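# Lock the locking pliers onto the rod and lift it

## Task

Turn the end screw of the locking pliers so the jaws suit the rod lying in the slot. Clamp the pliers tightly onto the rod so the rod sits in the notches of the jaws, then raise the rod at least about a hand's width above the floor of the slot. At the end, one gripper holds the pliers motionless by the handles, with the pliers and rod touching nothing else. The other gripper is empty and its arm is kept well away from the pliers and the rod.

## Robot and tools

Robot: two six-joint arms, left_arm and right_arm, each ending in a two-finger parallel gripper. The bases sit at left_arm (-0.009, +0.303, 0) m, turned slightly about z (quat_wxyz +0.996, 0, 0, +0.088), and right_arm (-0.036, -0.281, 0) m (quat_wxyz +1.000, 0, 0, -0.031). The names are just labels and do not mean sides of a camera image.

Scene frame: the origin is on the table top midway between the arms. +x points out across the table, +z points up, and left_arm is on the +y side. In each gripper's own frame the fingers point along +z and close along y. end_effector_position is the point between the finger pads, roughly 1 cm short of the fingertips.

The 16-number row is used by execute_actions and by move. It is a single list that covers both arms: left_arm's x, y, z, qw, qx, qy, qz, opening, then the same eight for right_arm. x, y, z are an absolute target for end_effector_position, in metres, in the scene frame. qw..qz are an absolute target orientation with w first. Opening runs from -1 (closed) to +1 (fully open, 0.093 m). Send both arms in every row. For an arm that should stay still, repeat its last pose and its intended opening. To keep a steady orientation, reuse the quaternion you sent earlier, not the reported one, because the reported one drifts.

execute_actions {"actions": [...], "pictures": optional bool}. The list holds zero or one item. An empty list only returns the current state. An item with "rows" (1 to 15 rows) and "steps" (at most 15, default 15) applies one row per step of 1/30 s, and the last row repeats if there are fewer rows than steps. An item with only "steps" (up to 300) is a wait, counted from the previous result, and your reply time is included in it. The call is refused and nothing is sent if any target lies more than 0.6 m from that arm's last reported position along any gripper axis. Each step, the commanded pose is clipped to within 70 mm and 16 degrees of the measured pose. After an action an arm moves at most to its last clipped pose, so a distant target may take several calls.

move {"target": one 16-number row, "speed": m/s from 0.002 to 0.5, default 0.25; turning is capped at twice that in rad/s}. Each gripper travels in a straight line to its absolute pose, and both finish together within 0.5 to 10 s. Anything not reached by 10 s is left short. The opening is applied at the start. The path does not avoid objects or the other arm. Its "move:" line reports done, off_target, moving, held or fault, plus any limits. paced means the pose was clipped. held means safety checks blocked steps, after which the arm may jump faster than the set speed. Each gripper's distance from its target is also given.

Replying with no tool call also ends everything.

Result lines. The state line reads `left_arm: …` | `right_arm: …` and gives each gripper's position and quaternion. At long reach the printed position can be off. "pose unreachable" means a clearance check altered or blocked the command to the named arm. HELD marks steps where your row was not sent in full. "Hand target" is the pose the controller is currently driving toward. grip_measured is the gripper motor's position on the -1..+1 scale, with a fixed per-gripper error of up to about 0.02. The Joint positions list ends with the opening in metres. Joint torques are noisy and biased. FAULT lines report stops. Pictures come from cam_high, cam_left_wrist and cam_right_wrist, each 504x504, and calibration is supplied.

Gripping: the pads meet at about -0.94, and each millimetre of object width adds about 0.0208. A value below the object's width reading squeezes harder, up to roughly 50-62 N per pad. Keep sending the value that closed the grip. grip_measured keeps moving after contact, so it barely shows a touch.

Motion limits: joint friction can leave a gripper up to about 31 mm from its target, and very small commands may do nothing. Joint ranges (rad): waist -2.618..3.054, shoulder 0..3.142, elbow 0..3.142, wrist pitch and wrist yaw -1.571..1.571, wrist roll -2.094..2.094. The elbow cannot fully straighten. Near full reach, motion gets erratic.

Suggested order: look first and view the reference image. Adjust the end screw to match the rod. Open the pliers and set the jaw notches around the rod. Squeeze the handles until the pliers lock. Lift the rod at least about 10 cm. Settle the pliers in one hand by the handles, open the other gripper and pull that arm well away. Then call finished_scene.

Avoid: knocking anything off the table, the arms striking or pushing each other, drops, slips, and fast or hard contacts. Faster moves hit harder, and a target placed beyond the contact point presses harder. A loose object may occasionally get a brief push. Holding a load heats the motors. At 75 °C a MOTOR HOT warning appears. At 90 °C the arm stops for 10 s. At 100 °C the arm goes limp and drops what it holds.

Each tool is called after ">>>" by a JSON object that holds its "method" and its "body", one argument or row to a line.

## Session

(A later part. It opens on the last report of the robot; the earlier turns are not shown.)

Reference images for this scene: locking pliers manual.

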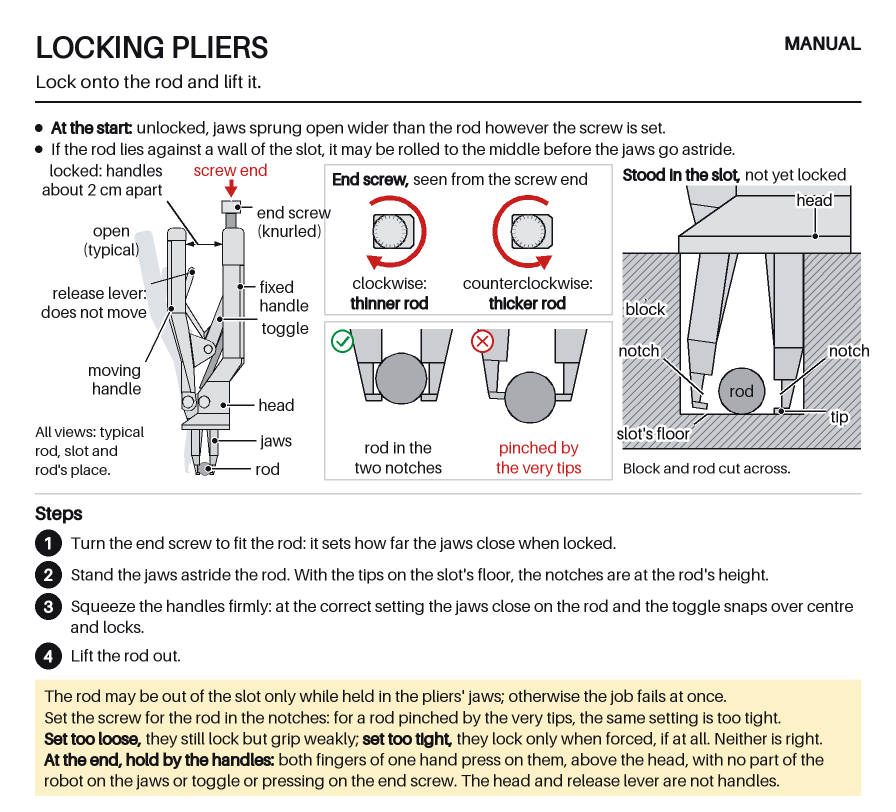

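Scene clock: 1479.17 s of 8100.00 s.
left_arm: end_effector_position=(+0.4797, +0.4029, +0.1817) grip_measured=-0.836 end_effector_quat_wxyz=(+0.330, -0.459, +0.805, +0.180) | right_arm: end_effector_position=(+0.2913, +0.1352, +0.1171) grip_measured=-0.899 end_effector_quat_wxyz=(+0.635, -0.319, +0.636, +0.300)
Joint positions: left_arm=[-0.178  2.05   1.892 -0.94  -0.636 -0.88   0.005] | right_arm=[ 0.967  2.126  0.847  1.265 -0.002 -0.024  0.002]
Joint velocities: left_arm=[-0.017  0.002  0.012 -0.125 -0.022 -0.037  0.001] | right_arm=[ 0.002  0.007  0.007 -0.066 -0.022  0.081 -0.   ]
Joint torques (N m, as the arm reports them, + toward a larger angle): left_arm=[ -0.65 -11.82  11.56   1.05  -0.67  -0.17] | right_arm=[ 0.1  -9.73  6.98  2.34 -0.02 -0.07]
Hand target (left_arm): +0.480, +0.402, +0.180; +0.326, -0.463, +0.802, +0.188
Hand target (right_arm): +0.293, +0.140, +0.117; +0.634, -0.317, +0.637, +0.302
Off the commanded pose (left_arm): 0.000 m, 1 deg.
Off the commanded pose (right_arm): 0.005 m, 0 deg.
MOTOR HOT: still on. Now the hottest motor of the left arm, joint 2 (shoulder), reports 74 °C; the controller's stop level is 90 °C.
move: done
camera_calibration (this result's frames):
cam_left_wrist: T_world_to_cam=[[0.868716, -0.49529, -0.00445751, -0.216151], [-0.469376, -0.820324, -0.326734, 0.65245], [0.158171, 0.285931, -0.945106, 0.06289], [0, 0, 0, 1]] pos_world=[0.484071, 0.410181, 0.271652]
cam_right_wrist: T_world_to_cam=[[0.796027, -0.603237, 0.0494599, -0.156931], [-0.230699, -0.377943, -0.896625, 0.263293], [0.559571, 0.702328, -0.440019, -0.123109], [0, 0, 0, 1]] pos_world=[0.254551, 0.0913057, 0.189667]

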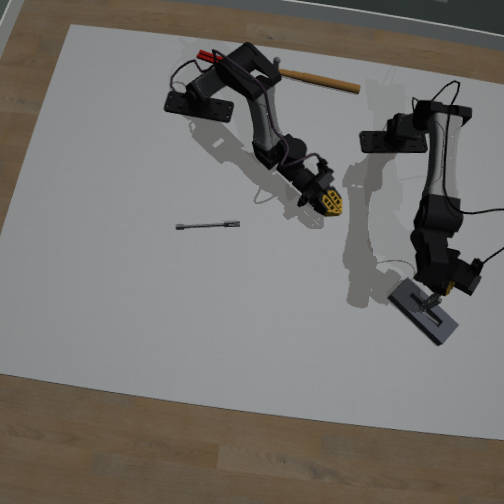

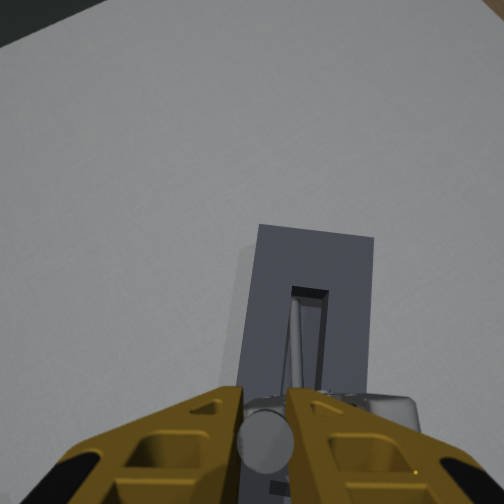

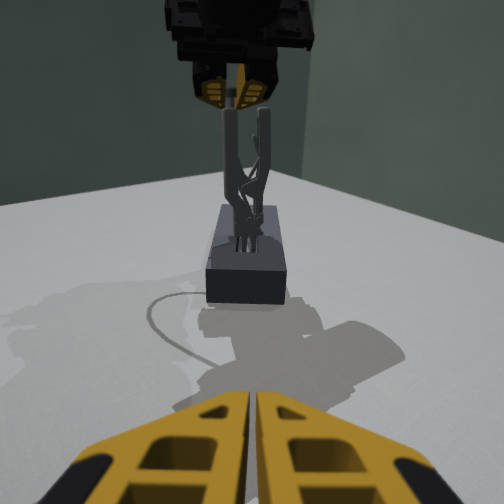

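>>> {"method": "move", "body": {
  "target": [0.480,0.403,0.182,0.345,-0.398,0.834,0.165,-0.85,0.293,0.14,0.117,0.634,-0.317,0.637,0.302,-0.9],
  "speed": 0.1
}}

>>> {"method": "move", "body": {
  "target": [0.480,0.403,0.182,0.345,-0.398,0.834,0.165,-0.4,0.293,0.14,0.117,0.634,-0.317,0.637,0.302,-0.9],
  "speed": 0.1
}}

>>> {"method": "move", "body": {
  "target": [0.480,0.403,0.22,0.345,-0.398,0.834,0.165,-0.4,0.293,0.14,0.117,0.634,-0.317,0.637,0.302,-0.9],
  "speed": 0.06
}}

>>> {"method": "move", "body": {
  "target": [0.512,0.376,0.208,0.270,-0.418,0.857,0.132,0,0.293,0.14,0.117,0.634,-0.317,0.637,0.302,-0.9],
  "speed": 0.1
}}

Scene clock: 1484.57 s of 8100.00 s.
left_arm: end_effector_position=(+0.4824, +0.4001, +0.1825) grip_measured=-0.836 end_effector_quat_wxyz=(+0.343, -0.399, +0.833, +0.169) | right_arm: end_effector_position=(+0.2913, +0.1352, +0.1171) grip_measured=-0.899 end_effector_quat_wxyz=(+0.635, -0.319, +0.636, +0.300)
Joint positions: left_arm=[-0.169  1.985  1.781 -0.808 -0.584 -0.712  0.005] | right_arm=[ 0.967  2.126  0.847  1.265 -0.002 -0.024  0.002]
Joint velocities: left_arm=[-0.007 -0.012  0.007 -0.022 -0.081 -0.051  0.001] | right_arm=[ 0.017 -0.002  0.027  0.037  0.051 -0.037  0.001]
Joint torques (N m, as the arm reports them, + toward a larger angle): left_arm=[  0.25 -14.89   6.75   1.73  -0.39   0.09] | right_arm=[ 0.14 -9.72  6.91  2.33 -0.02 -0.06]
Hand target (left_arm): +0.480, +0.403, +0.183; +0.345, -0.398, +0.834, +0.166
Hand target (right_arm): +0.293, +0.140, +0.117; +0.634, -0.317, +0.637, +0.302
Off the commanded pose (left_arm): 0.004 m, 0 deg.
Off the commanded pose (right_arm): 0.005 m, 0 deg.
MOTOR HOT: still on. Now the hottest motor of the left arm, joint 2 (shoulder), reports 74 °C; the controller's stop level is 90 °C.
move: done
camera_calibration (this result's frames):
cam_left_wrist: T_world_to_cam=[[0.793307, -0.608321, -0.0246846, -0.134535], [-0.579043, -0.74136, -0.339255, 0.675357], [0.188076, 0.283427, -0.940371, 0.0497491], [0, 0, 0, 1]] pos_world=[0.488432, 0.404742, 0.27258]
cam_right_wrist: T_world_to_cam=[[0.796027, -0.603237, 0.0494599, -0.156931], [-0.230699, -0.377943, -0.896625, 0.263293], [0.559571, 0.702328, -0.440019, -0.123109], [0, 0, 0, 1]] pos_world=[0.254551, 0.0913057, 0.189667]

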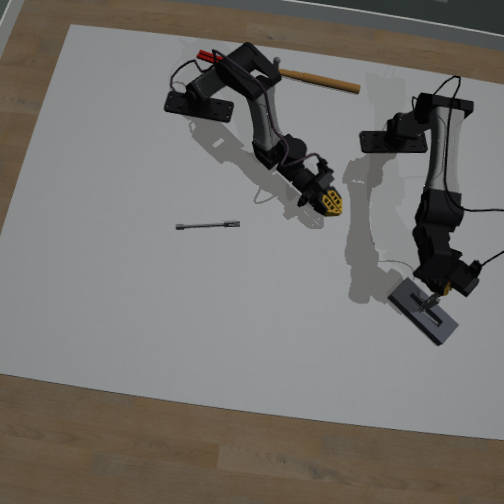

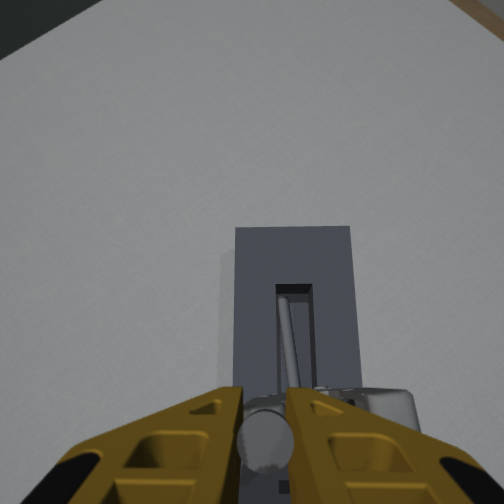

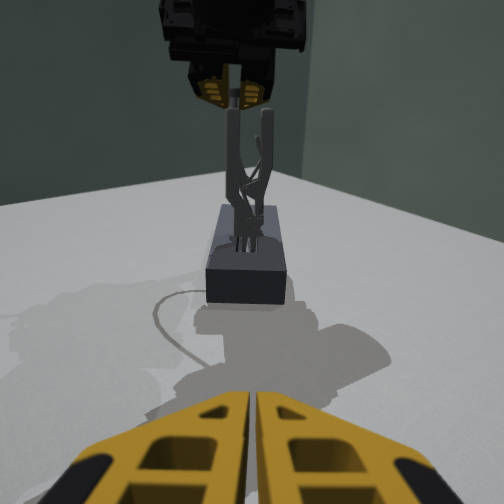

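Scene clock: 1485.27 s of 8100.00 s.
left_arm: end_effector_position=(+0.4844, +0.3994, +0.1832) grip_measured=-0.401 end_effector_quat_wxyz=(+0.346, -0.398, +0.833, +0.165) | right_arm: end_effector_position=(+0.2913, +0.1352, +0.1171) grip_measured=-0.899 end_effector_quat_wxyz=(+0.635, -0.319, +0.636, +0.300)
Joint positions: left_arm=[-0.169  1.985  1.781 -0.799 -0.578 -0.711  0.026] | right_arm=[ 0.967  2.126  0.847  1.265 -0.002 -0.024  0.002]
Joint velocities: left_arm=[-0.007  0.002 -0.012 -0.037  0.007 -0.081  0.001] | right_arm=[-0.002  0.012 -0.017  0.022  0.007  0.051  0.   ]
Joint torques (N m, as the arm reports them, + toward a larger angle): left_arm=[  0.4  -14.82   6.77   1.69  -0.39   0.12] | right_arm=[ 0.11 -9.76  6.94  2.34 -0.02 -0.06]
Hand target (left_arm): +0.480, +0.403, +0.182; +0.345, -0.398, +0.834, +0.165
Hand target (right_arm): +0.293, +0.140, +0.117; +0.634, -0.317, +0.637, +0.302
Off the commanded pose (left_arm): 0.006 m, 0 deg.
Off the commanded pose (right_arm): 0.005 m, 0 deg.
MOTOR HOT: still on. Now the hottest motor of the left arm, joint 2 (shoulder), reports 74 °C; the controller's stop level is 90 °C.
move: done
camera_calibration (this result's frames):
cam_left_wrist: T_world_to_cam=[[0.790792, -0.611888, -0.0155444, -0.135633], [-0.579406, -0.740143, -0.341287, 0.676223], [0.197324, 0.278893, -0.939831, 0.0474319], [0, 0, 0, 1]] pos_world=[0.489706, 0.404281, 0.273256]
cam_right_wrist: T_world_to_cam=[[0.796027, -0.603237, 0.0494599, -0.156931], [-0.230699, -0.377943, -0.896625, 0.263293], [0.559571, 0.702328, -0.440019, -0.123109], [0, 0, 0, 1]] pos_world=[0.254551, 0.0913057, 0.189667]

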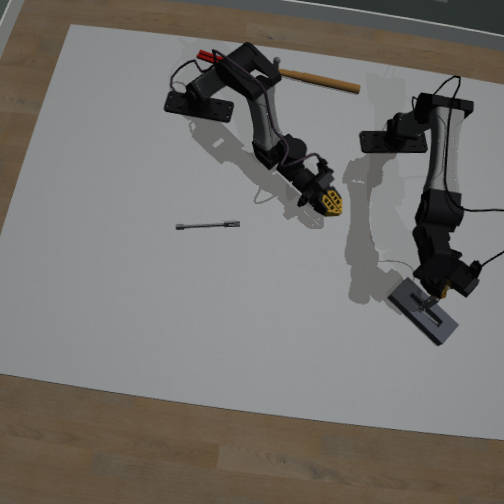

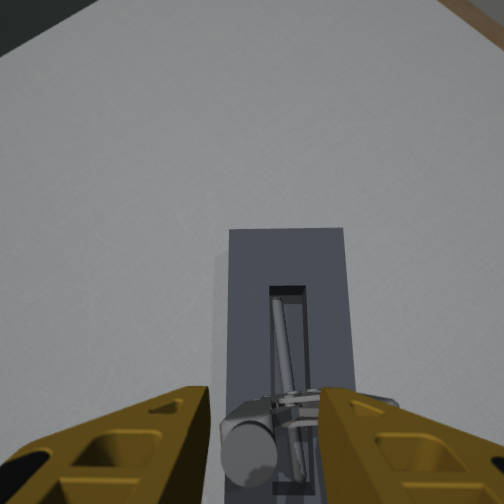

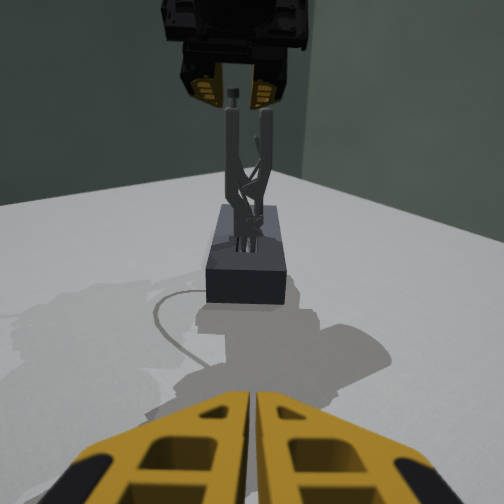

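Scene clock: 1486.40 s of 8100.00 s.
left_arm: end_effector_position=(+0.4793, +0.3992, +0.2109) grip_measured=-0.401 end_effector_quat_wxyz=(+0.341, -0.397, +0.836, +0.167) | right_arm: end_effector_position=(+0.2913, +0.1352, +0.1171) grip_measured=-0.899 end_effector_quat_wxyz=(+0.635, -0.319, +0.636, +0.300)
Joint positions: left_arm=[-0.169  1.985  1.898 -0.929 -0.578 -0.709  0.026] | right_arm=[ 0.967  2.126  0.847  1.265 -0.002 -0.024  0.002]
Joint velocities: left_arm=[-0.012 -0.012 -0.017 -0.095  0.037 -0.037  0.001] | right_arm=[-0.027 -0.012 -0.007  0.022 -0.183 -0.022 -0.   ]
Joint torques (N m, as the arm reports them, + toward a larger angle): left_arm=[  0.3  -13.58  11.65   1.41  -0.4    0.13] | right_arm=[ 0.13 -9.76  6.98  2.34 -0.02 -0.06]
Hand target (left_arm): +0.479, +0.403, +0.220; +0.345, -0.398, +0.834, +0.165
Hand target (right_arm): +0.293, +0.140, +0.117; +0.634, -0.317, +0.637, +0.302
Off the commanded pose (left_arm): 0.010 m, 1 deg.
Off the commanded pose (right_arm): 0.005 m, 0 deg.
MOTOR HOT: still on. Now the hottest motor of the left arm, joint 2 (shoulder), reports 74 °C; the controller's stop level is 90 °C.
move: done
camera_calibration (this result's frames):
cam_left_wrist: T_world_to_cam=[[0.789591, -0.613065, -0.026407, -0.127916], [-0.585162, -0.739302, -0.333194, 0.683341], [0.184747, 0.27854, -0.942488, 0.081292], [0, 0, 0, 1]] pos_world=[0.485848, 0.404131, 0.300924]
cam_right_wrist: T_world_to_cam=[[0.796027, -0.603237, 0.0494599, -0.156931], [-0.230699, -0.377943, -0.896625, 0.263293], [0.559571, 0.702328, -0.440019, -0.123109], [0, 0, 0, 1]] pos_world=[0.254551, 0.0913057, 0.189667]

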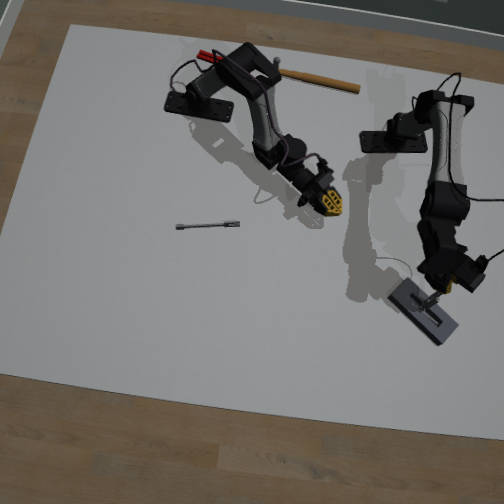

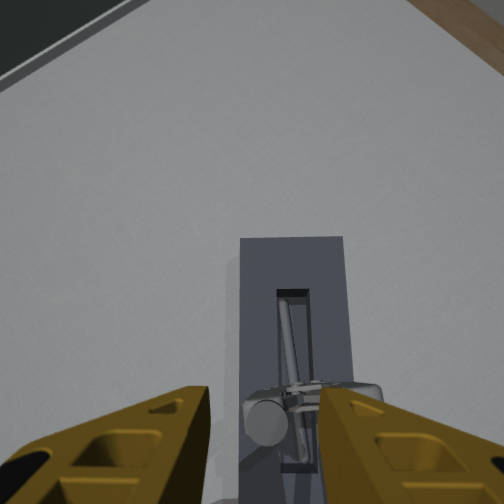

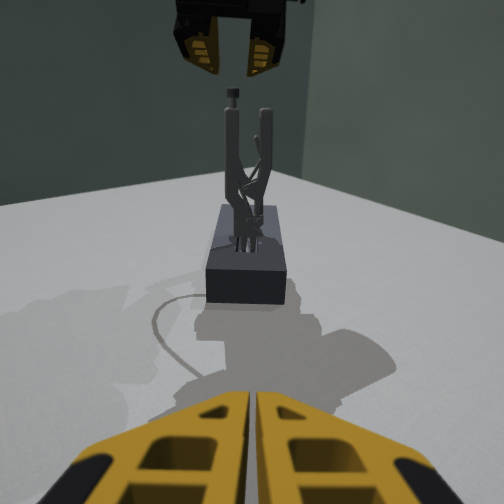

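Scene clock: 1487.97 s of 8100.00 s.
left_arm: end_effector_position=(+0.5098, +0.3810, +0.2110) grip_measured=-0.001 end_effector_quat_wxyz=(+0.275, -0.418, +0.856, +0.133) | right_arm: end_effector_position=(+0.2913, +0.1352, +0.1171) grip_measured=-0.899 end_effector_quat_wxyz=(+0.635, -0.319, +0.636, +0.300)
Joint positions: left_arm=[-0.175  2.329  2.542 -1.368 -0.474 -0.806  0.045] | right_arm=[ 0.967  2.126  0.847  1.265 -0.002 -0.024  0.002]
Joint velocities: left_arm=[-0.002 -0.002  0.007 -0.007 -0.022 -0.051 -0.   ] | right_arm=[-0.007 -0.022  0.002 -0.037  0.037  0.022  0.001]
Joint torques (N m, as the arm reports them, + toward a larger angle): left_arm=[ -0.93 -13.5   10.71   1.16  -0.4    0.01] | right_arm=[ 0.09 -9.76  6.91  2.34 -0.01 -0.07]
Hand target (left_arm): +0.512, +0.376, +0.207; +0.271, -0.418, +0.857, +0.131
Hand target (right_arm): +0.293, +0.140, +0.117; +0.634, -0.317, +0.637, +0.302
Off the commanded pose (left_arm): 0.006 m, 1 deg.
Off the commanded pose (right_arm): 0.005 m, 0 deg.
MOTOR HOT: still on. Now the hottest motor of the left arm, joint 2 (shoulder), reports 74 °C; the controller's stop level is 90 °C.
move: done
camera_calibration (this result's frames):
cam_left_wrist: T_world_to_cam=[[0.799232, -0.600739, -0.0184784, -0.174407], [-0.593663, -0.784273, -0.180222, 0.676953], [0.0937743, 0.155009, -0.983452, 0.182863], [0, 0, 0, 1]] pos_world=[0.524125, 0.397798, 0.298616]
cam_right_wrist: T_world_to_cam=[[0.796027, -0.603237, 0.0494599, -0.156931], [-0.230699, -0.377943, -0.896625, 0.263293], [0.559571, 0.702328, -0.440019, -0.123109], [0, 0, 0, 1]] pos_world=[0.254551, 0.0913057, 0.189667]

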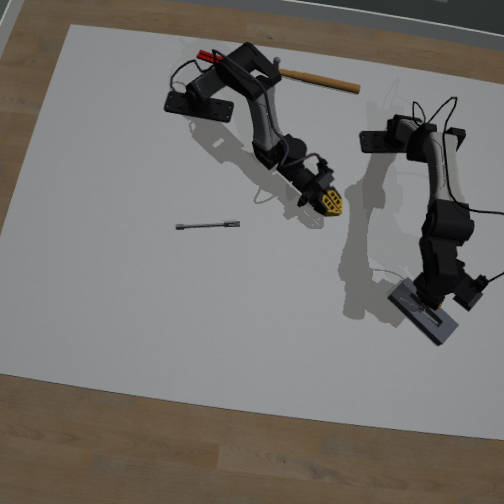

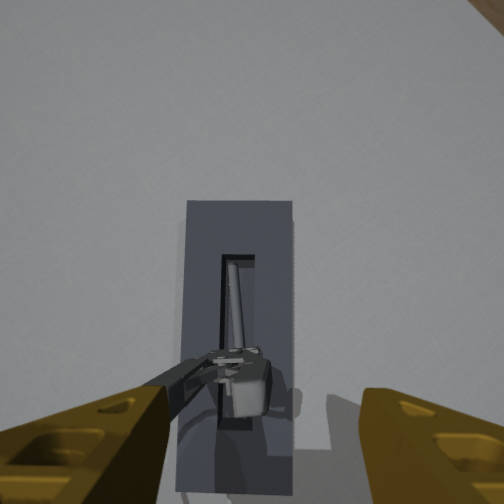

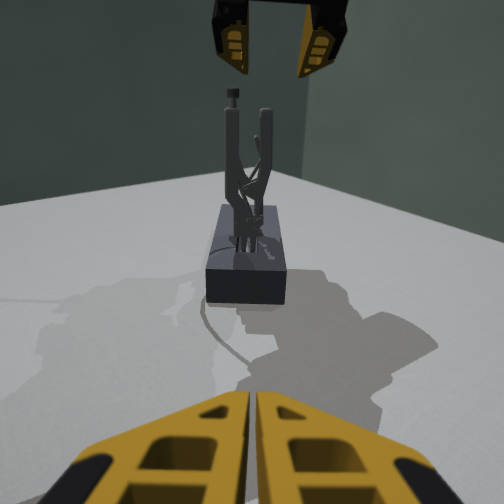

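>>> {"method": "move", "body": {
  "target": [0.509,0.372,0.172,0.270,-0.418,0.857,0.132,-0.2,0.293,0.14,0.117,0.634,-0.317,0.637,0.302,-0.9],
  "speed": 0.03
}}

>>> {"method": "zoom_image", "body": {
  "camera": "cam_right_wrist",
  "region": [180,60,360,260]
}}

Scene clock: 1493.53 s of 8100.00 s.
left_arm: end_effector_position=(+0.5105, +0.3765, +0.1766) grip_measured=-0.199 end_effector_quat_wxyz=(+0.270, -0.418, +0.857, +0.134) | right_arm: end_effector_position=(+0.2913, +0.1352, +0.1171) grip_measured=-0.899 end_effector_quat_wxyz=(+0.635, -0.319, +0.636, +0.300)
Joint positions: left_arm=[-0.185  2.259  2.279 -1.19  -0.477 -0.817  0.036] | right_arm=[ 0.967  2.126  0.847  1.265 -0.002 -0.024  0.002]
Joint velocities: left_arm=[ 0.007  0.012 -0.002  0.037  0.081 -0.051 -0.002] | right_arm=[ 0.002 -0.012 -0.007  0.051 -0.037 -0.007  0.001]
Joint torques (N m, as the arm reports them, + toward a larger angle): left_arm=[ -1.   -16.17   5.84   1.46  -0.42  -0.09] | right_arm=[ 0.09 -9.69  6.96  2.35 -0.01 -0.08]
Hand target (left_arm): +0.510, +0.372, +0.172; +0.269, -0.418, +0.857, +0.132
Hand target (right_arm): +0.293, +0.140, +0.117; +0.634, -0.317, +0.637, +0.302
Off the commanded pose (left_arm): 0.007 m, 0 deg.
Off the commanded pose (right_arm): 0.005 m, 0 deg.
MOTOR HOT: still on. Now the hottest motor of the left arm, joint 2 (shoulder), reports 75 °C; the controller's stop level is 90 °C.
move: done
camera_calibration (this result's frames):
cam_left_wrist: T_world_to_cam=[[0.799346, -0.600331, -0.0254703, -0.17727], [-0.594967, -0.784852, -0.173271, 0.667239], [0.0840296, 0.153658, -0.984545, 0.155418], [0, 0, 0, 1]] pos_world=[0.525625, 0.393382, 0.264114]
cam_right_wrist: T_world_to_cam=[[0.796027, -0.603237, 0.0494599, -0.156931], [-0.230699, -0.377943, -0.896625, 0.263293], [0.559571, 0.702328, -0.440019, -0.123109], [0, 0, 0, 1]] pos_world=[0.254551, 0.0913057, 0.189667]

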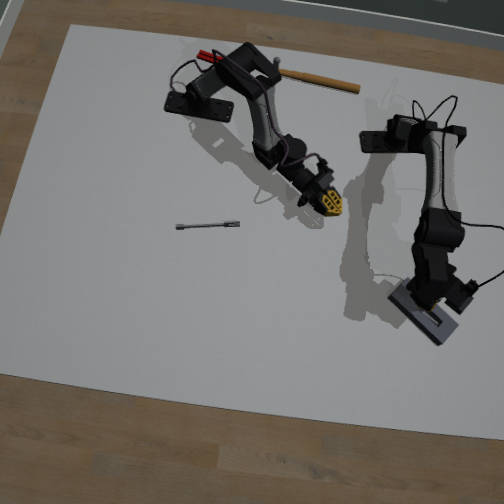

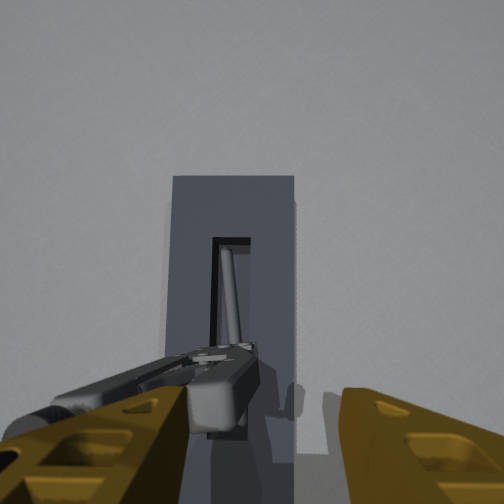

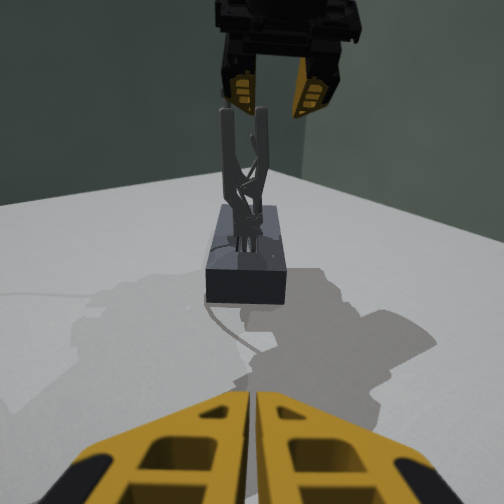

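Region (180, 60, 360, 260) of cam_right_wrist's 504x504 image, scaled by 2.520, with more detail than that image has; it fills the left 454 columns of this view, and the rest is white.

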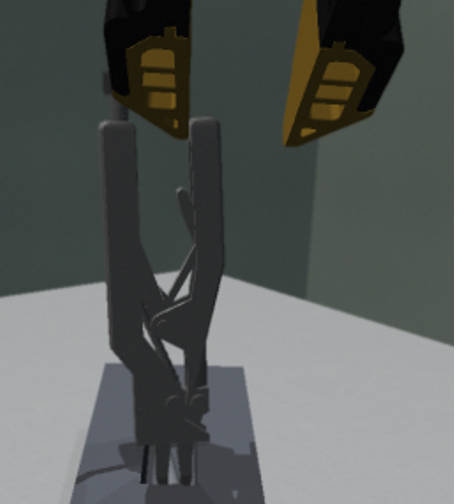

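>>> {"method": "move", "body": {
  "target": [0.540,0.350,0.160,0.270,-0.418,0.857,0.132,-0.2,0.293,0.14,0.117,0.634,-0.317,0.637,0.302,-0.9],
  "speed": 0.01
}}

>>> {"method": "zoom_image", "body": {
  "camera": "cam_right_wrist",
  "region": [180,60,360,260]
}}

Scene clock: 1499.80 s of 8100.00 s.
left_arm: end_effector_position=(+0.5277, +0.3655, +0.1758) grip_measured=-0.199 end_effector_quat_wxyz=(+0.274, -0.415, +0.853, +0.156) | right_arm: end_effector_position=(+0.2913, +0.1352, +0.1171) grip_measured=-0.899 end_effector_quat_wxyz=(+0.635, -0.319, +0.636, +0.300)
Joint positions: left_arm=[-0.221  2.416  2.544 -1.323 -0.535 -0.847  0.036] | right_arm=[ 0.967  2.126  0.847  1.265 -0.002 -0.024  0.002]
Joint velocities: left_arm=[ 0.002  0.012  0.022 -0.037 -0.022  0.007 -0.   ] | right_arm=[ 0.007  0.007 -0.002  0.051 -0.022 -0.051 -0.001]
Joint torques (N m, as the arm reports them, + toward a larger angle): left_arm=[ -1.58 -12.9   10.07   1.46   0.03  -0.24] | right_arm=[ 0.16 -9.71  6.95  2.34 -0.02 -0.06]
Hand target (left_arm): +0.539, +0.350, +0.160; +0.271, -0.418, +0.857, +0.131
Hand target (right_arm): +0.293, +0.140, +0.117; +0.634, -0.317, +0.637, +0.302
Off the commanded pose (left_arm): 0.025 m, 3 deg.
Off the commanded pose (right_arm): 0.005 m, 0 deg.
MOTOR HOT: still on. Now the hottest motor of the left arm, joint 2 (shoulder), reports 76 °C; the controller's stop level is 90 °C.
move: off_target (left_arm)
camera_calibration (this result's frames):
cam_left_wrist: T_world_to_cam=[[0.804895, -0.590479, -0.0589824, -0.198353], [-0.588907, -0.782589, -0.20185, 0.669718], [0.073029, 0.197203, -0.977639, 0.143558], [0, 0, 0, 1]] pos_world=[0.543571, 0.37868, 0.263831]
cam_right_wrist: T_world_to_cam=[[0.796027, -0.603237, 0.0494599, -0.156931], [-0.230699, -0.377943, -0.896625, 0.263293], [0.559571, 0.702328, -0.440019, -0.123109], [0, 0, 0, 1]] pos_world=[0.254551, 0.0913057, 0.189667]

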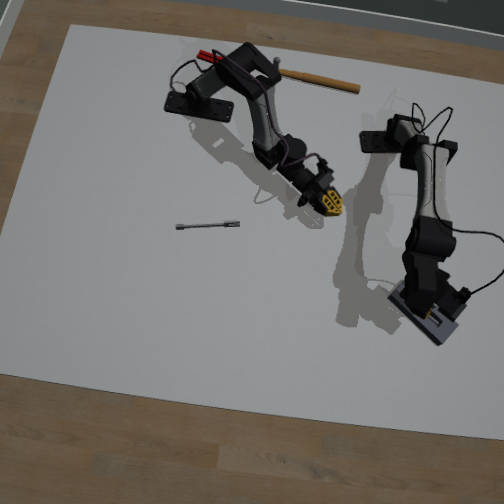

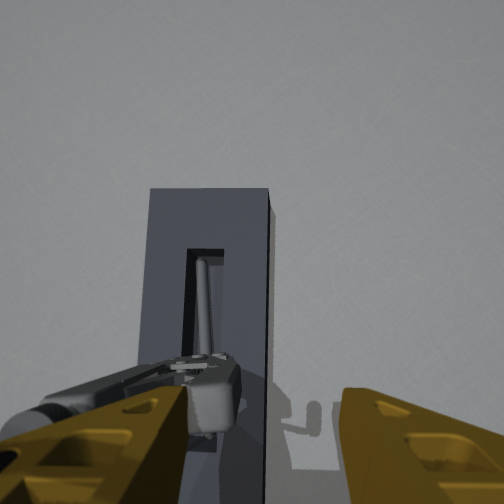

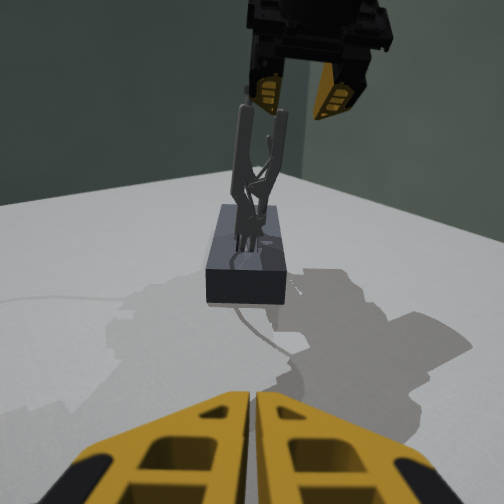

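Region (180, 60, 360, 260) of cam_right_wrist's 504x504 image, scaled by 2.520, with more detail than that image has; it fills the left 454 columns of this view, and the rest is white.

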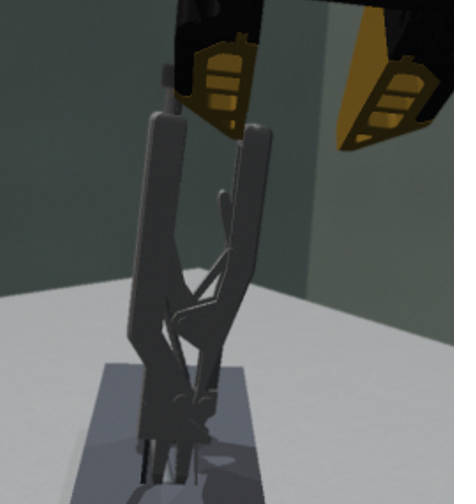

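>>> {"method": "move", "body": {
  "target": [0.555,0.338,0.150,0.270,-0.418,0.857,0.132,-0.4,0.293,0.14,0.117,0.634,-0.317,0.637,0.302,-0.9],
  "speed": 0.01
}}

>>> {"method": "zoom_image", "body": {
  "camera": "cam_right_wrist",
  "region": [180,60,360,260]
}}

Scene clock: 1507.47 s of 8100.00 s.
left_arm: end_effector_position=(+0.5511, +0.3486, +0.1590) grip_measured=-0.398 end_effector_quat_wxyz=(+0.280, -0.419, +0.853, +0.135) | right_arm: end_effector_position=(+0.2913, +0.1352, +0.1171) grip_measured=-0.899 end_effector_quat_wxyz=(+0.635, -0.319, +0.636, +0.300)
Joint positions: left_arm=[-0.243  2.614  2.855 -1.422 -0.511 -0.877  0.026] | right_arm=[ 0.967  2.126  0.847  1.265 -0.002 -0.024  0.002]
Joint velocities: left_arm=[-0.007 -0.007  0.007  0.007 -0.007  0.007 -0.001] | right_arm=[ 0.012 -0.007  0.002  0.051 -0.051  0.007 -0.001]
Joint torques (N m, as the arm reports them, + toward a larger angle): left_arm=[ -1.43 -14.73  10.21   1.21  -0.32  -0.1 ] | right_arm=[ 0.13 -9.73  6.95  2.34 -0.02 -0.08]
Hand target (left_arm): +0.555, +0.338, +0.150; +0.276, -0.416, +0.857, +0.129
Hand target (right_arm): +0.293, +0.140, +0.117; +0.634, -0.317, +0.637, +0.302
Off the commanded pose (left_arm): 0.014 m, 1 deg.
Off the commanded pose (right_arm): 0.005 m, 0 deg.
MOTOR HOT: still on. Now the hottest motor of the left arm, joint 2 (shoulder), reports 76 °C; the controller's stop level is 90 °C.
elbow stopped short (left arm): the move would have taken joint 3 (elbow) straighter than the controller allows; a more bent joint 3 avoids this.
move: off_target (left_arm)
camera_calibration (this result's frames):
cam_left_wrist: T_world_to_cam=[[0.801849, -0.597283, -0.0170537, -0.230727], [-0.588921, -0.785152, -0.191594, 0.666133], [0.101046, 0.163673, -0.981326, 0.125511], [0, 0, 0, 1]] pos_world=[0.564625, 0.364664, 0.246859]
cam_right_wrist: T_world_to_cam=[[0.796027, -0.603237, 0.0494599, -0.156931], [-0.230699, -0.377943, -0.896625, 0.263293], [0.559571, 0.702328, -0.440019, -0.123109], [0, 0, 0, 1]] pos_world=[0.254551, 0.0913057, 0.189667]

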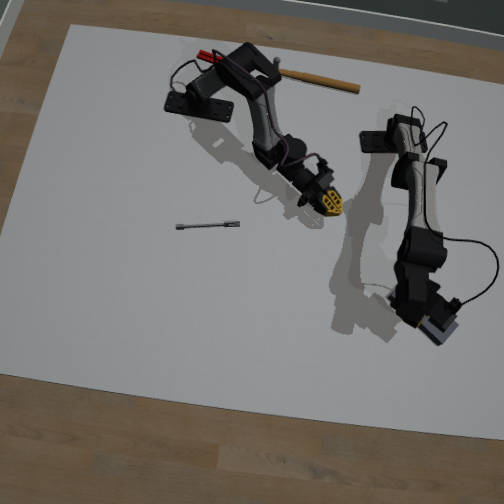

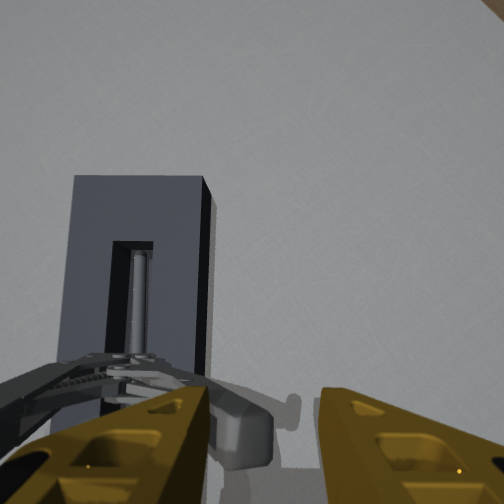

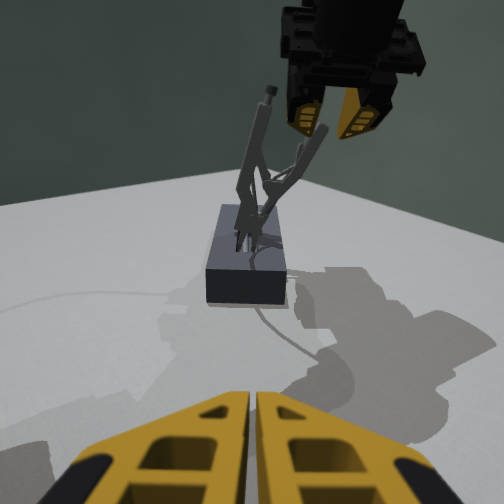

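Region (180, 60, 360, 260) of cam_right_wrist's 504x504 image, scaled by 2.520, with more detail than that image has; it fills the left 454 columns of this view, and the rest is white.

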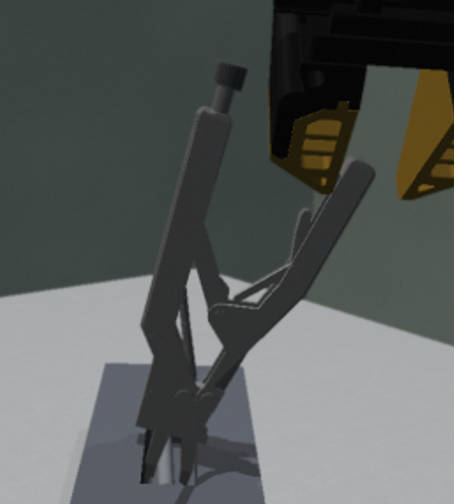

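>>> {"method": "execute_actions", "body": {
  "actions": []
}}

Scene clock: 1517.30 s of 8100.00 s.
left_arm: end_effector_position=(+0.5510, +0.3486, +0.1589) grip_measured=-0.398 end_effector_quat_wxyz=(+0.279, -0.419, +0.853, +0.136) | right_arm: end_effector_position=(+0.2913, +0.1352, +0.1171) grip_measured=-0.899 end_effector_quat_wxyz=(+0.635, -0.319, +0.636, +0.300)
Joint positions: left_arm=[-0.243  2.614  2.855 -1.423 -0.511 -0.877  0.026] | right_arm=[ 0.967  2.126  0.847  1.265 -0.002 -0.024  0.002]
Joint velocities: left_arm=[ 0.002 -0.007 -0.012  0.051  0.037 -0.037 -0.001] | right_arm=[-0.032  0.002 -0.002 -0.037 -0.095 -0.022  0.   ]
Joint torques (N m, as the arm reports them, + toward a larger angle): left_arm=[ -1.48 -14.66  10.23   1.2   -0.3   -0.1 ] | right_arm=[ 0.13 -9.72  6.92  2.35 -0.02 -0.07]
Hand target (left_arm): +0.554, +0.338, +0.150; +0.276, -0.416, +0.857, +0.129
Hand target (right_arm): +0.293, +0.140, +0.117; +0.634, -0.317, +0.637, +0.302
Off the commanded pose (left_arm): 0.014 m, 1 deg.
Off the commanded pose (right_arm): 0.005 m, 0 deg.
MOTOR HOT: still on. Now the hottest motor of the left arm, joint 2 (shoulder), reports 77 °C; the controller's stop level is 90 °C.
Steps of this call (steps 1 to 295: nothing new was sent). Readings (end_effector_position):
1: left_arm (+0.5510, +0.3486, +0.1589) | right_arm (+0.2913, +0.1352, +0.1171)
2: left_arm (+0.5510, +0.3486, +0.1589) | right_arm (+0.2913, +0.1352, +0.1171)
4: left_arm (+0.5510, +0.3486, +0.1589) | right_arm (+0.2913, +0.1352, +0.1171)
8: left_arm (+0.5510, +0.3486, +0.1589) | right_arm (+0.2913, +0.1352, +0.1171)
295: the state above
camera_calibration (this result's frames):
cam_left_wrist: T_world_to_cam=[[0.801842, -0.597283, -0.0173741, -0.230607], [-0.588994, -0.785147, -0.19139, 0.666091], [0.100672, 0.163697, -0.98136, 0.125689], [0, 0, 0, 1]] pos_world=[0.564581, 0.364667, 0.246823]
cam_right_wrist: T_world_to_cam=[[0.796027, -0.603237, 0.0494599, -0.156931], [-0.230699, -0.377943, -0.896625, 0.263293], [0.559571, 0.702328, -0.440019, -0.123109], [0, 0, 0, 1]] pos_world=[0.254551, 0.0913057, 0.189667]

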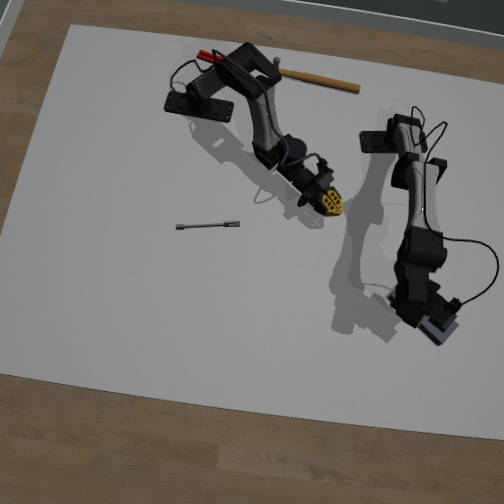

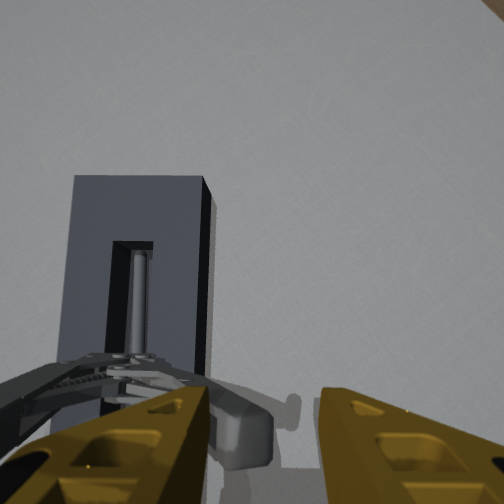

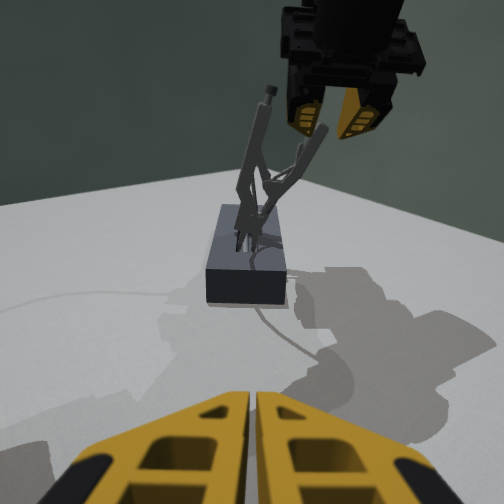

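>>> {"method": "move", "body": {
  "target": [0.528,0.366,0.165,0.270,-0.418,0.857,0.132,-0.4,0.293,0.14,0.117,0.634,-0.317,0.637,0.302,-0.9],
  "speed": 0.01
}}

Scene clock: 1522.60 s of 8100.00 s.
left_arm: end_effector_position=(+0.5299, +0.3618, +0.1665) grip_measured=-0.398 end_effector_quat_wxyz=(+0.272, -0.418, +0.856, +0.133) | right_arm: end_effector_position=(+0.2913, +0.1352, +0.1171) grip_measured=-0.899 end_effector_quat_wxyz=(+0.635, -0.319, +0.636, +0.300)
Joint positions: left_arm=[-0.214  2.378  2.447 -1.248 -0.487 -0.848  0.026] | right_arm=[ 0.967  2.126  0.847  1.265 -0.002 -0.024  0.002]
Joint velocities: left_arm=[-0.002 -0.012 -0.002  0.007  0.066  0.022 -0.001] | right_arm=[-0.002  0.012 -0.007  0.051 -0.051  0.051  0.001]
Joint torques (N m, as the arm reports them, + toward a larger angle): left_arm=[  0.34 -17.49   5.95   1.38  -0.39   0.17] | right_arm=[ 0.09 -9.75  6.95  2.33 -0.02 -0.08]
Hand target (left_arm): +0.528, +0.366, +0.165; +0.270, -0.418, +0.857, +0.133
Hand target (right_arm): +0.293, +0.140, +0.117; +0.634, -0.317, +0.637, +0.302
Off the commanded pose (left_arm): 0.005 m, 0 deg.
Off the commanded pose (right_arm): 0.005 m, 0 deg.
MOTOR HOT: still on. Now the hottest motor of the left arm, joint 2 (shoulder), reports 79 °C; the controller's stop level is 90 °C.
move: done
camera_calibration (this result's frames):
cam_left_wrist: T_world_to_cam=[[0.799428, -0.600408, -0.0206284, -0.202693], [-0.594181, -0.785136, -0.174675, 0.665471], [0.0886799, 0.151897, -0.98441, 0.144257], [0, 0, 0, 1]] pos_world=[0.544656, 0.378875, 0.254067]
cam_right_wrist: T_world_to_cam=[[0.796027, -0.603237, 0.0494599, -0.156931], [-0.230699, -0.377943, -0.896625, 0.263293], [0.559571, 0.702328, -0.440019, -0.123109], [0, 0, 0, 1]] pos_world=[0.254551, 0.0913057, 0.189667]

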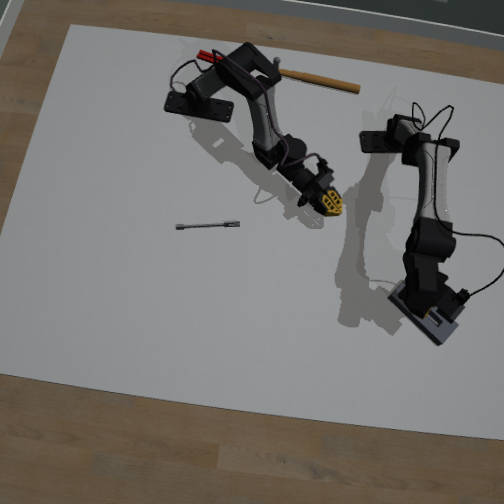

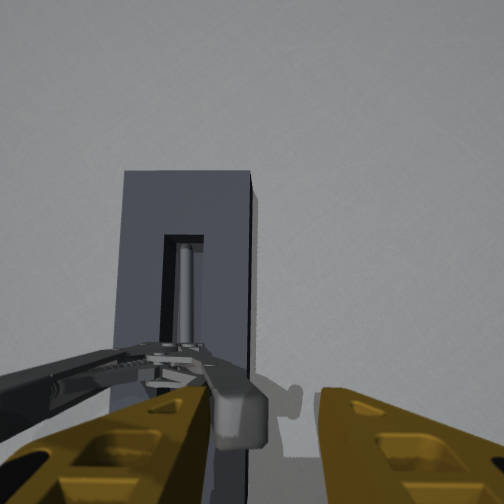

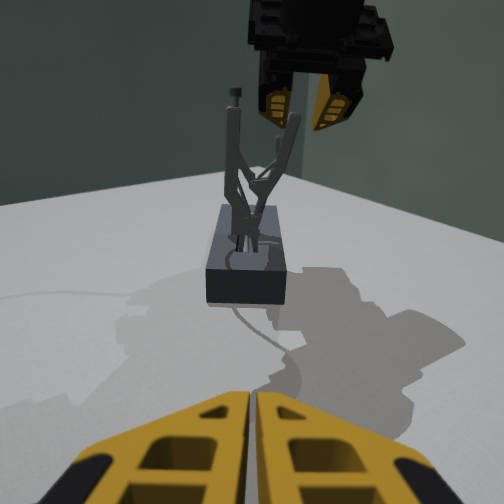

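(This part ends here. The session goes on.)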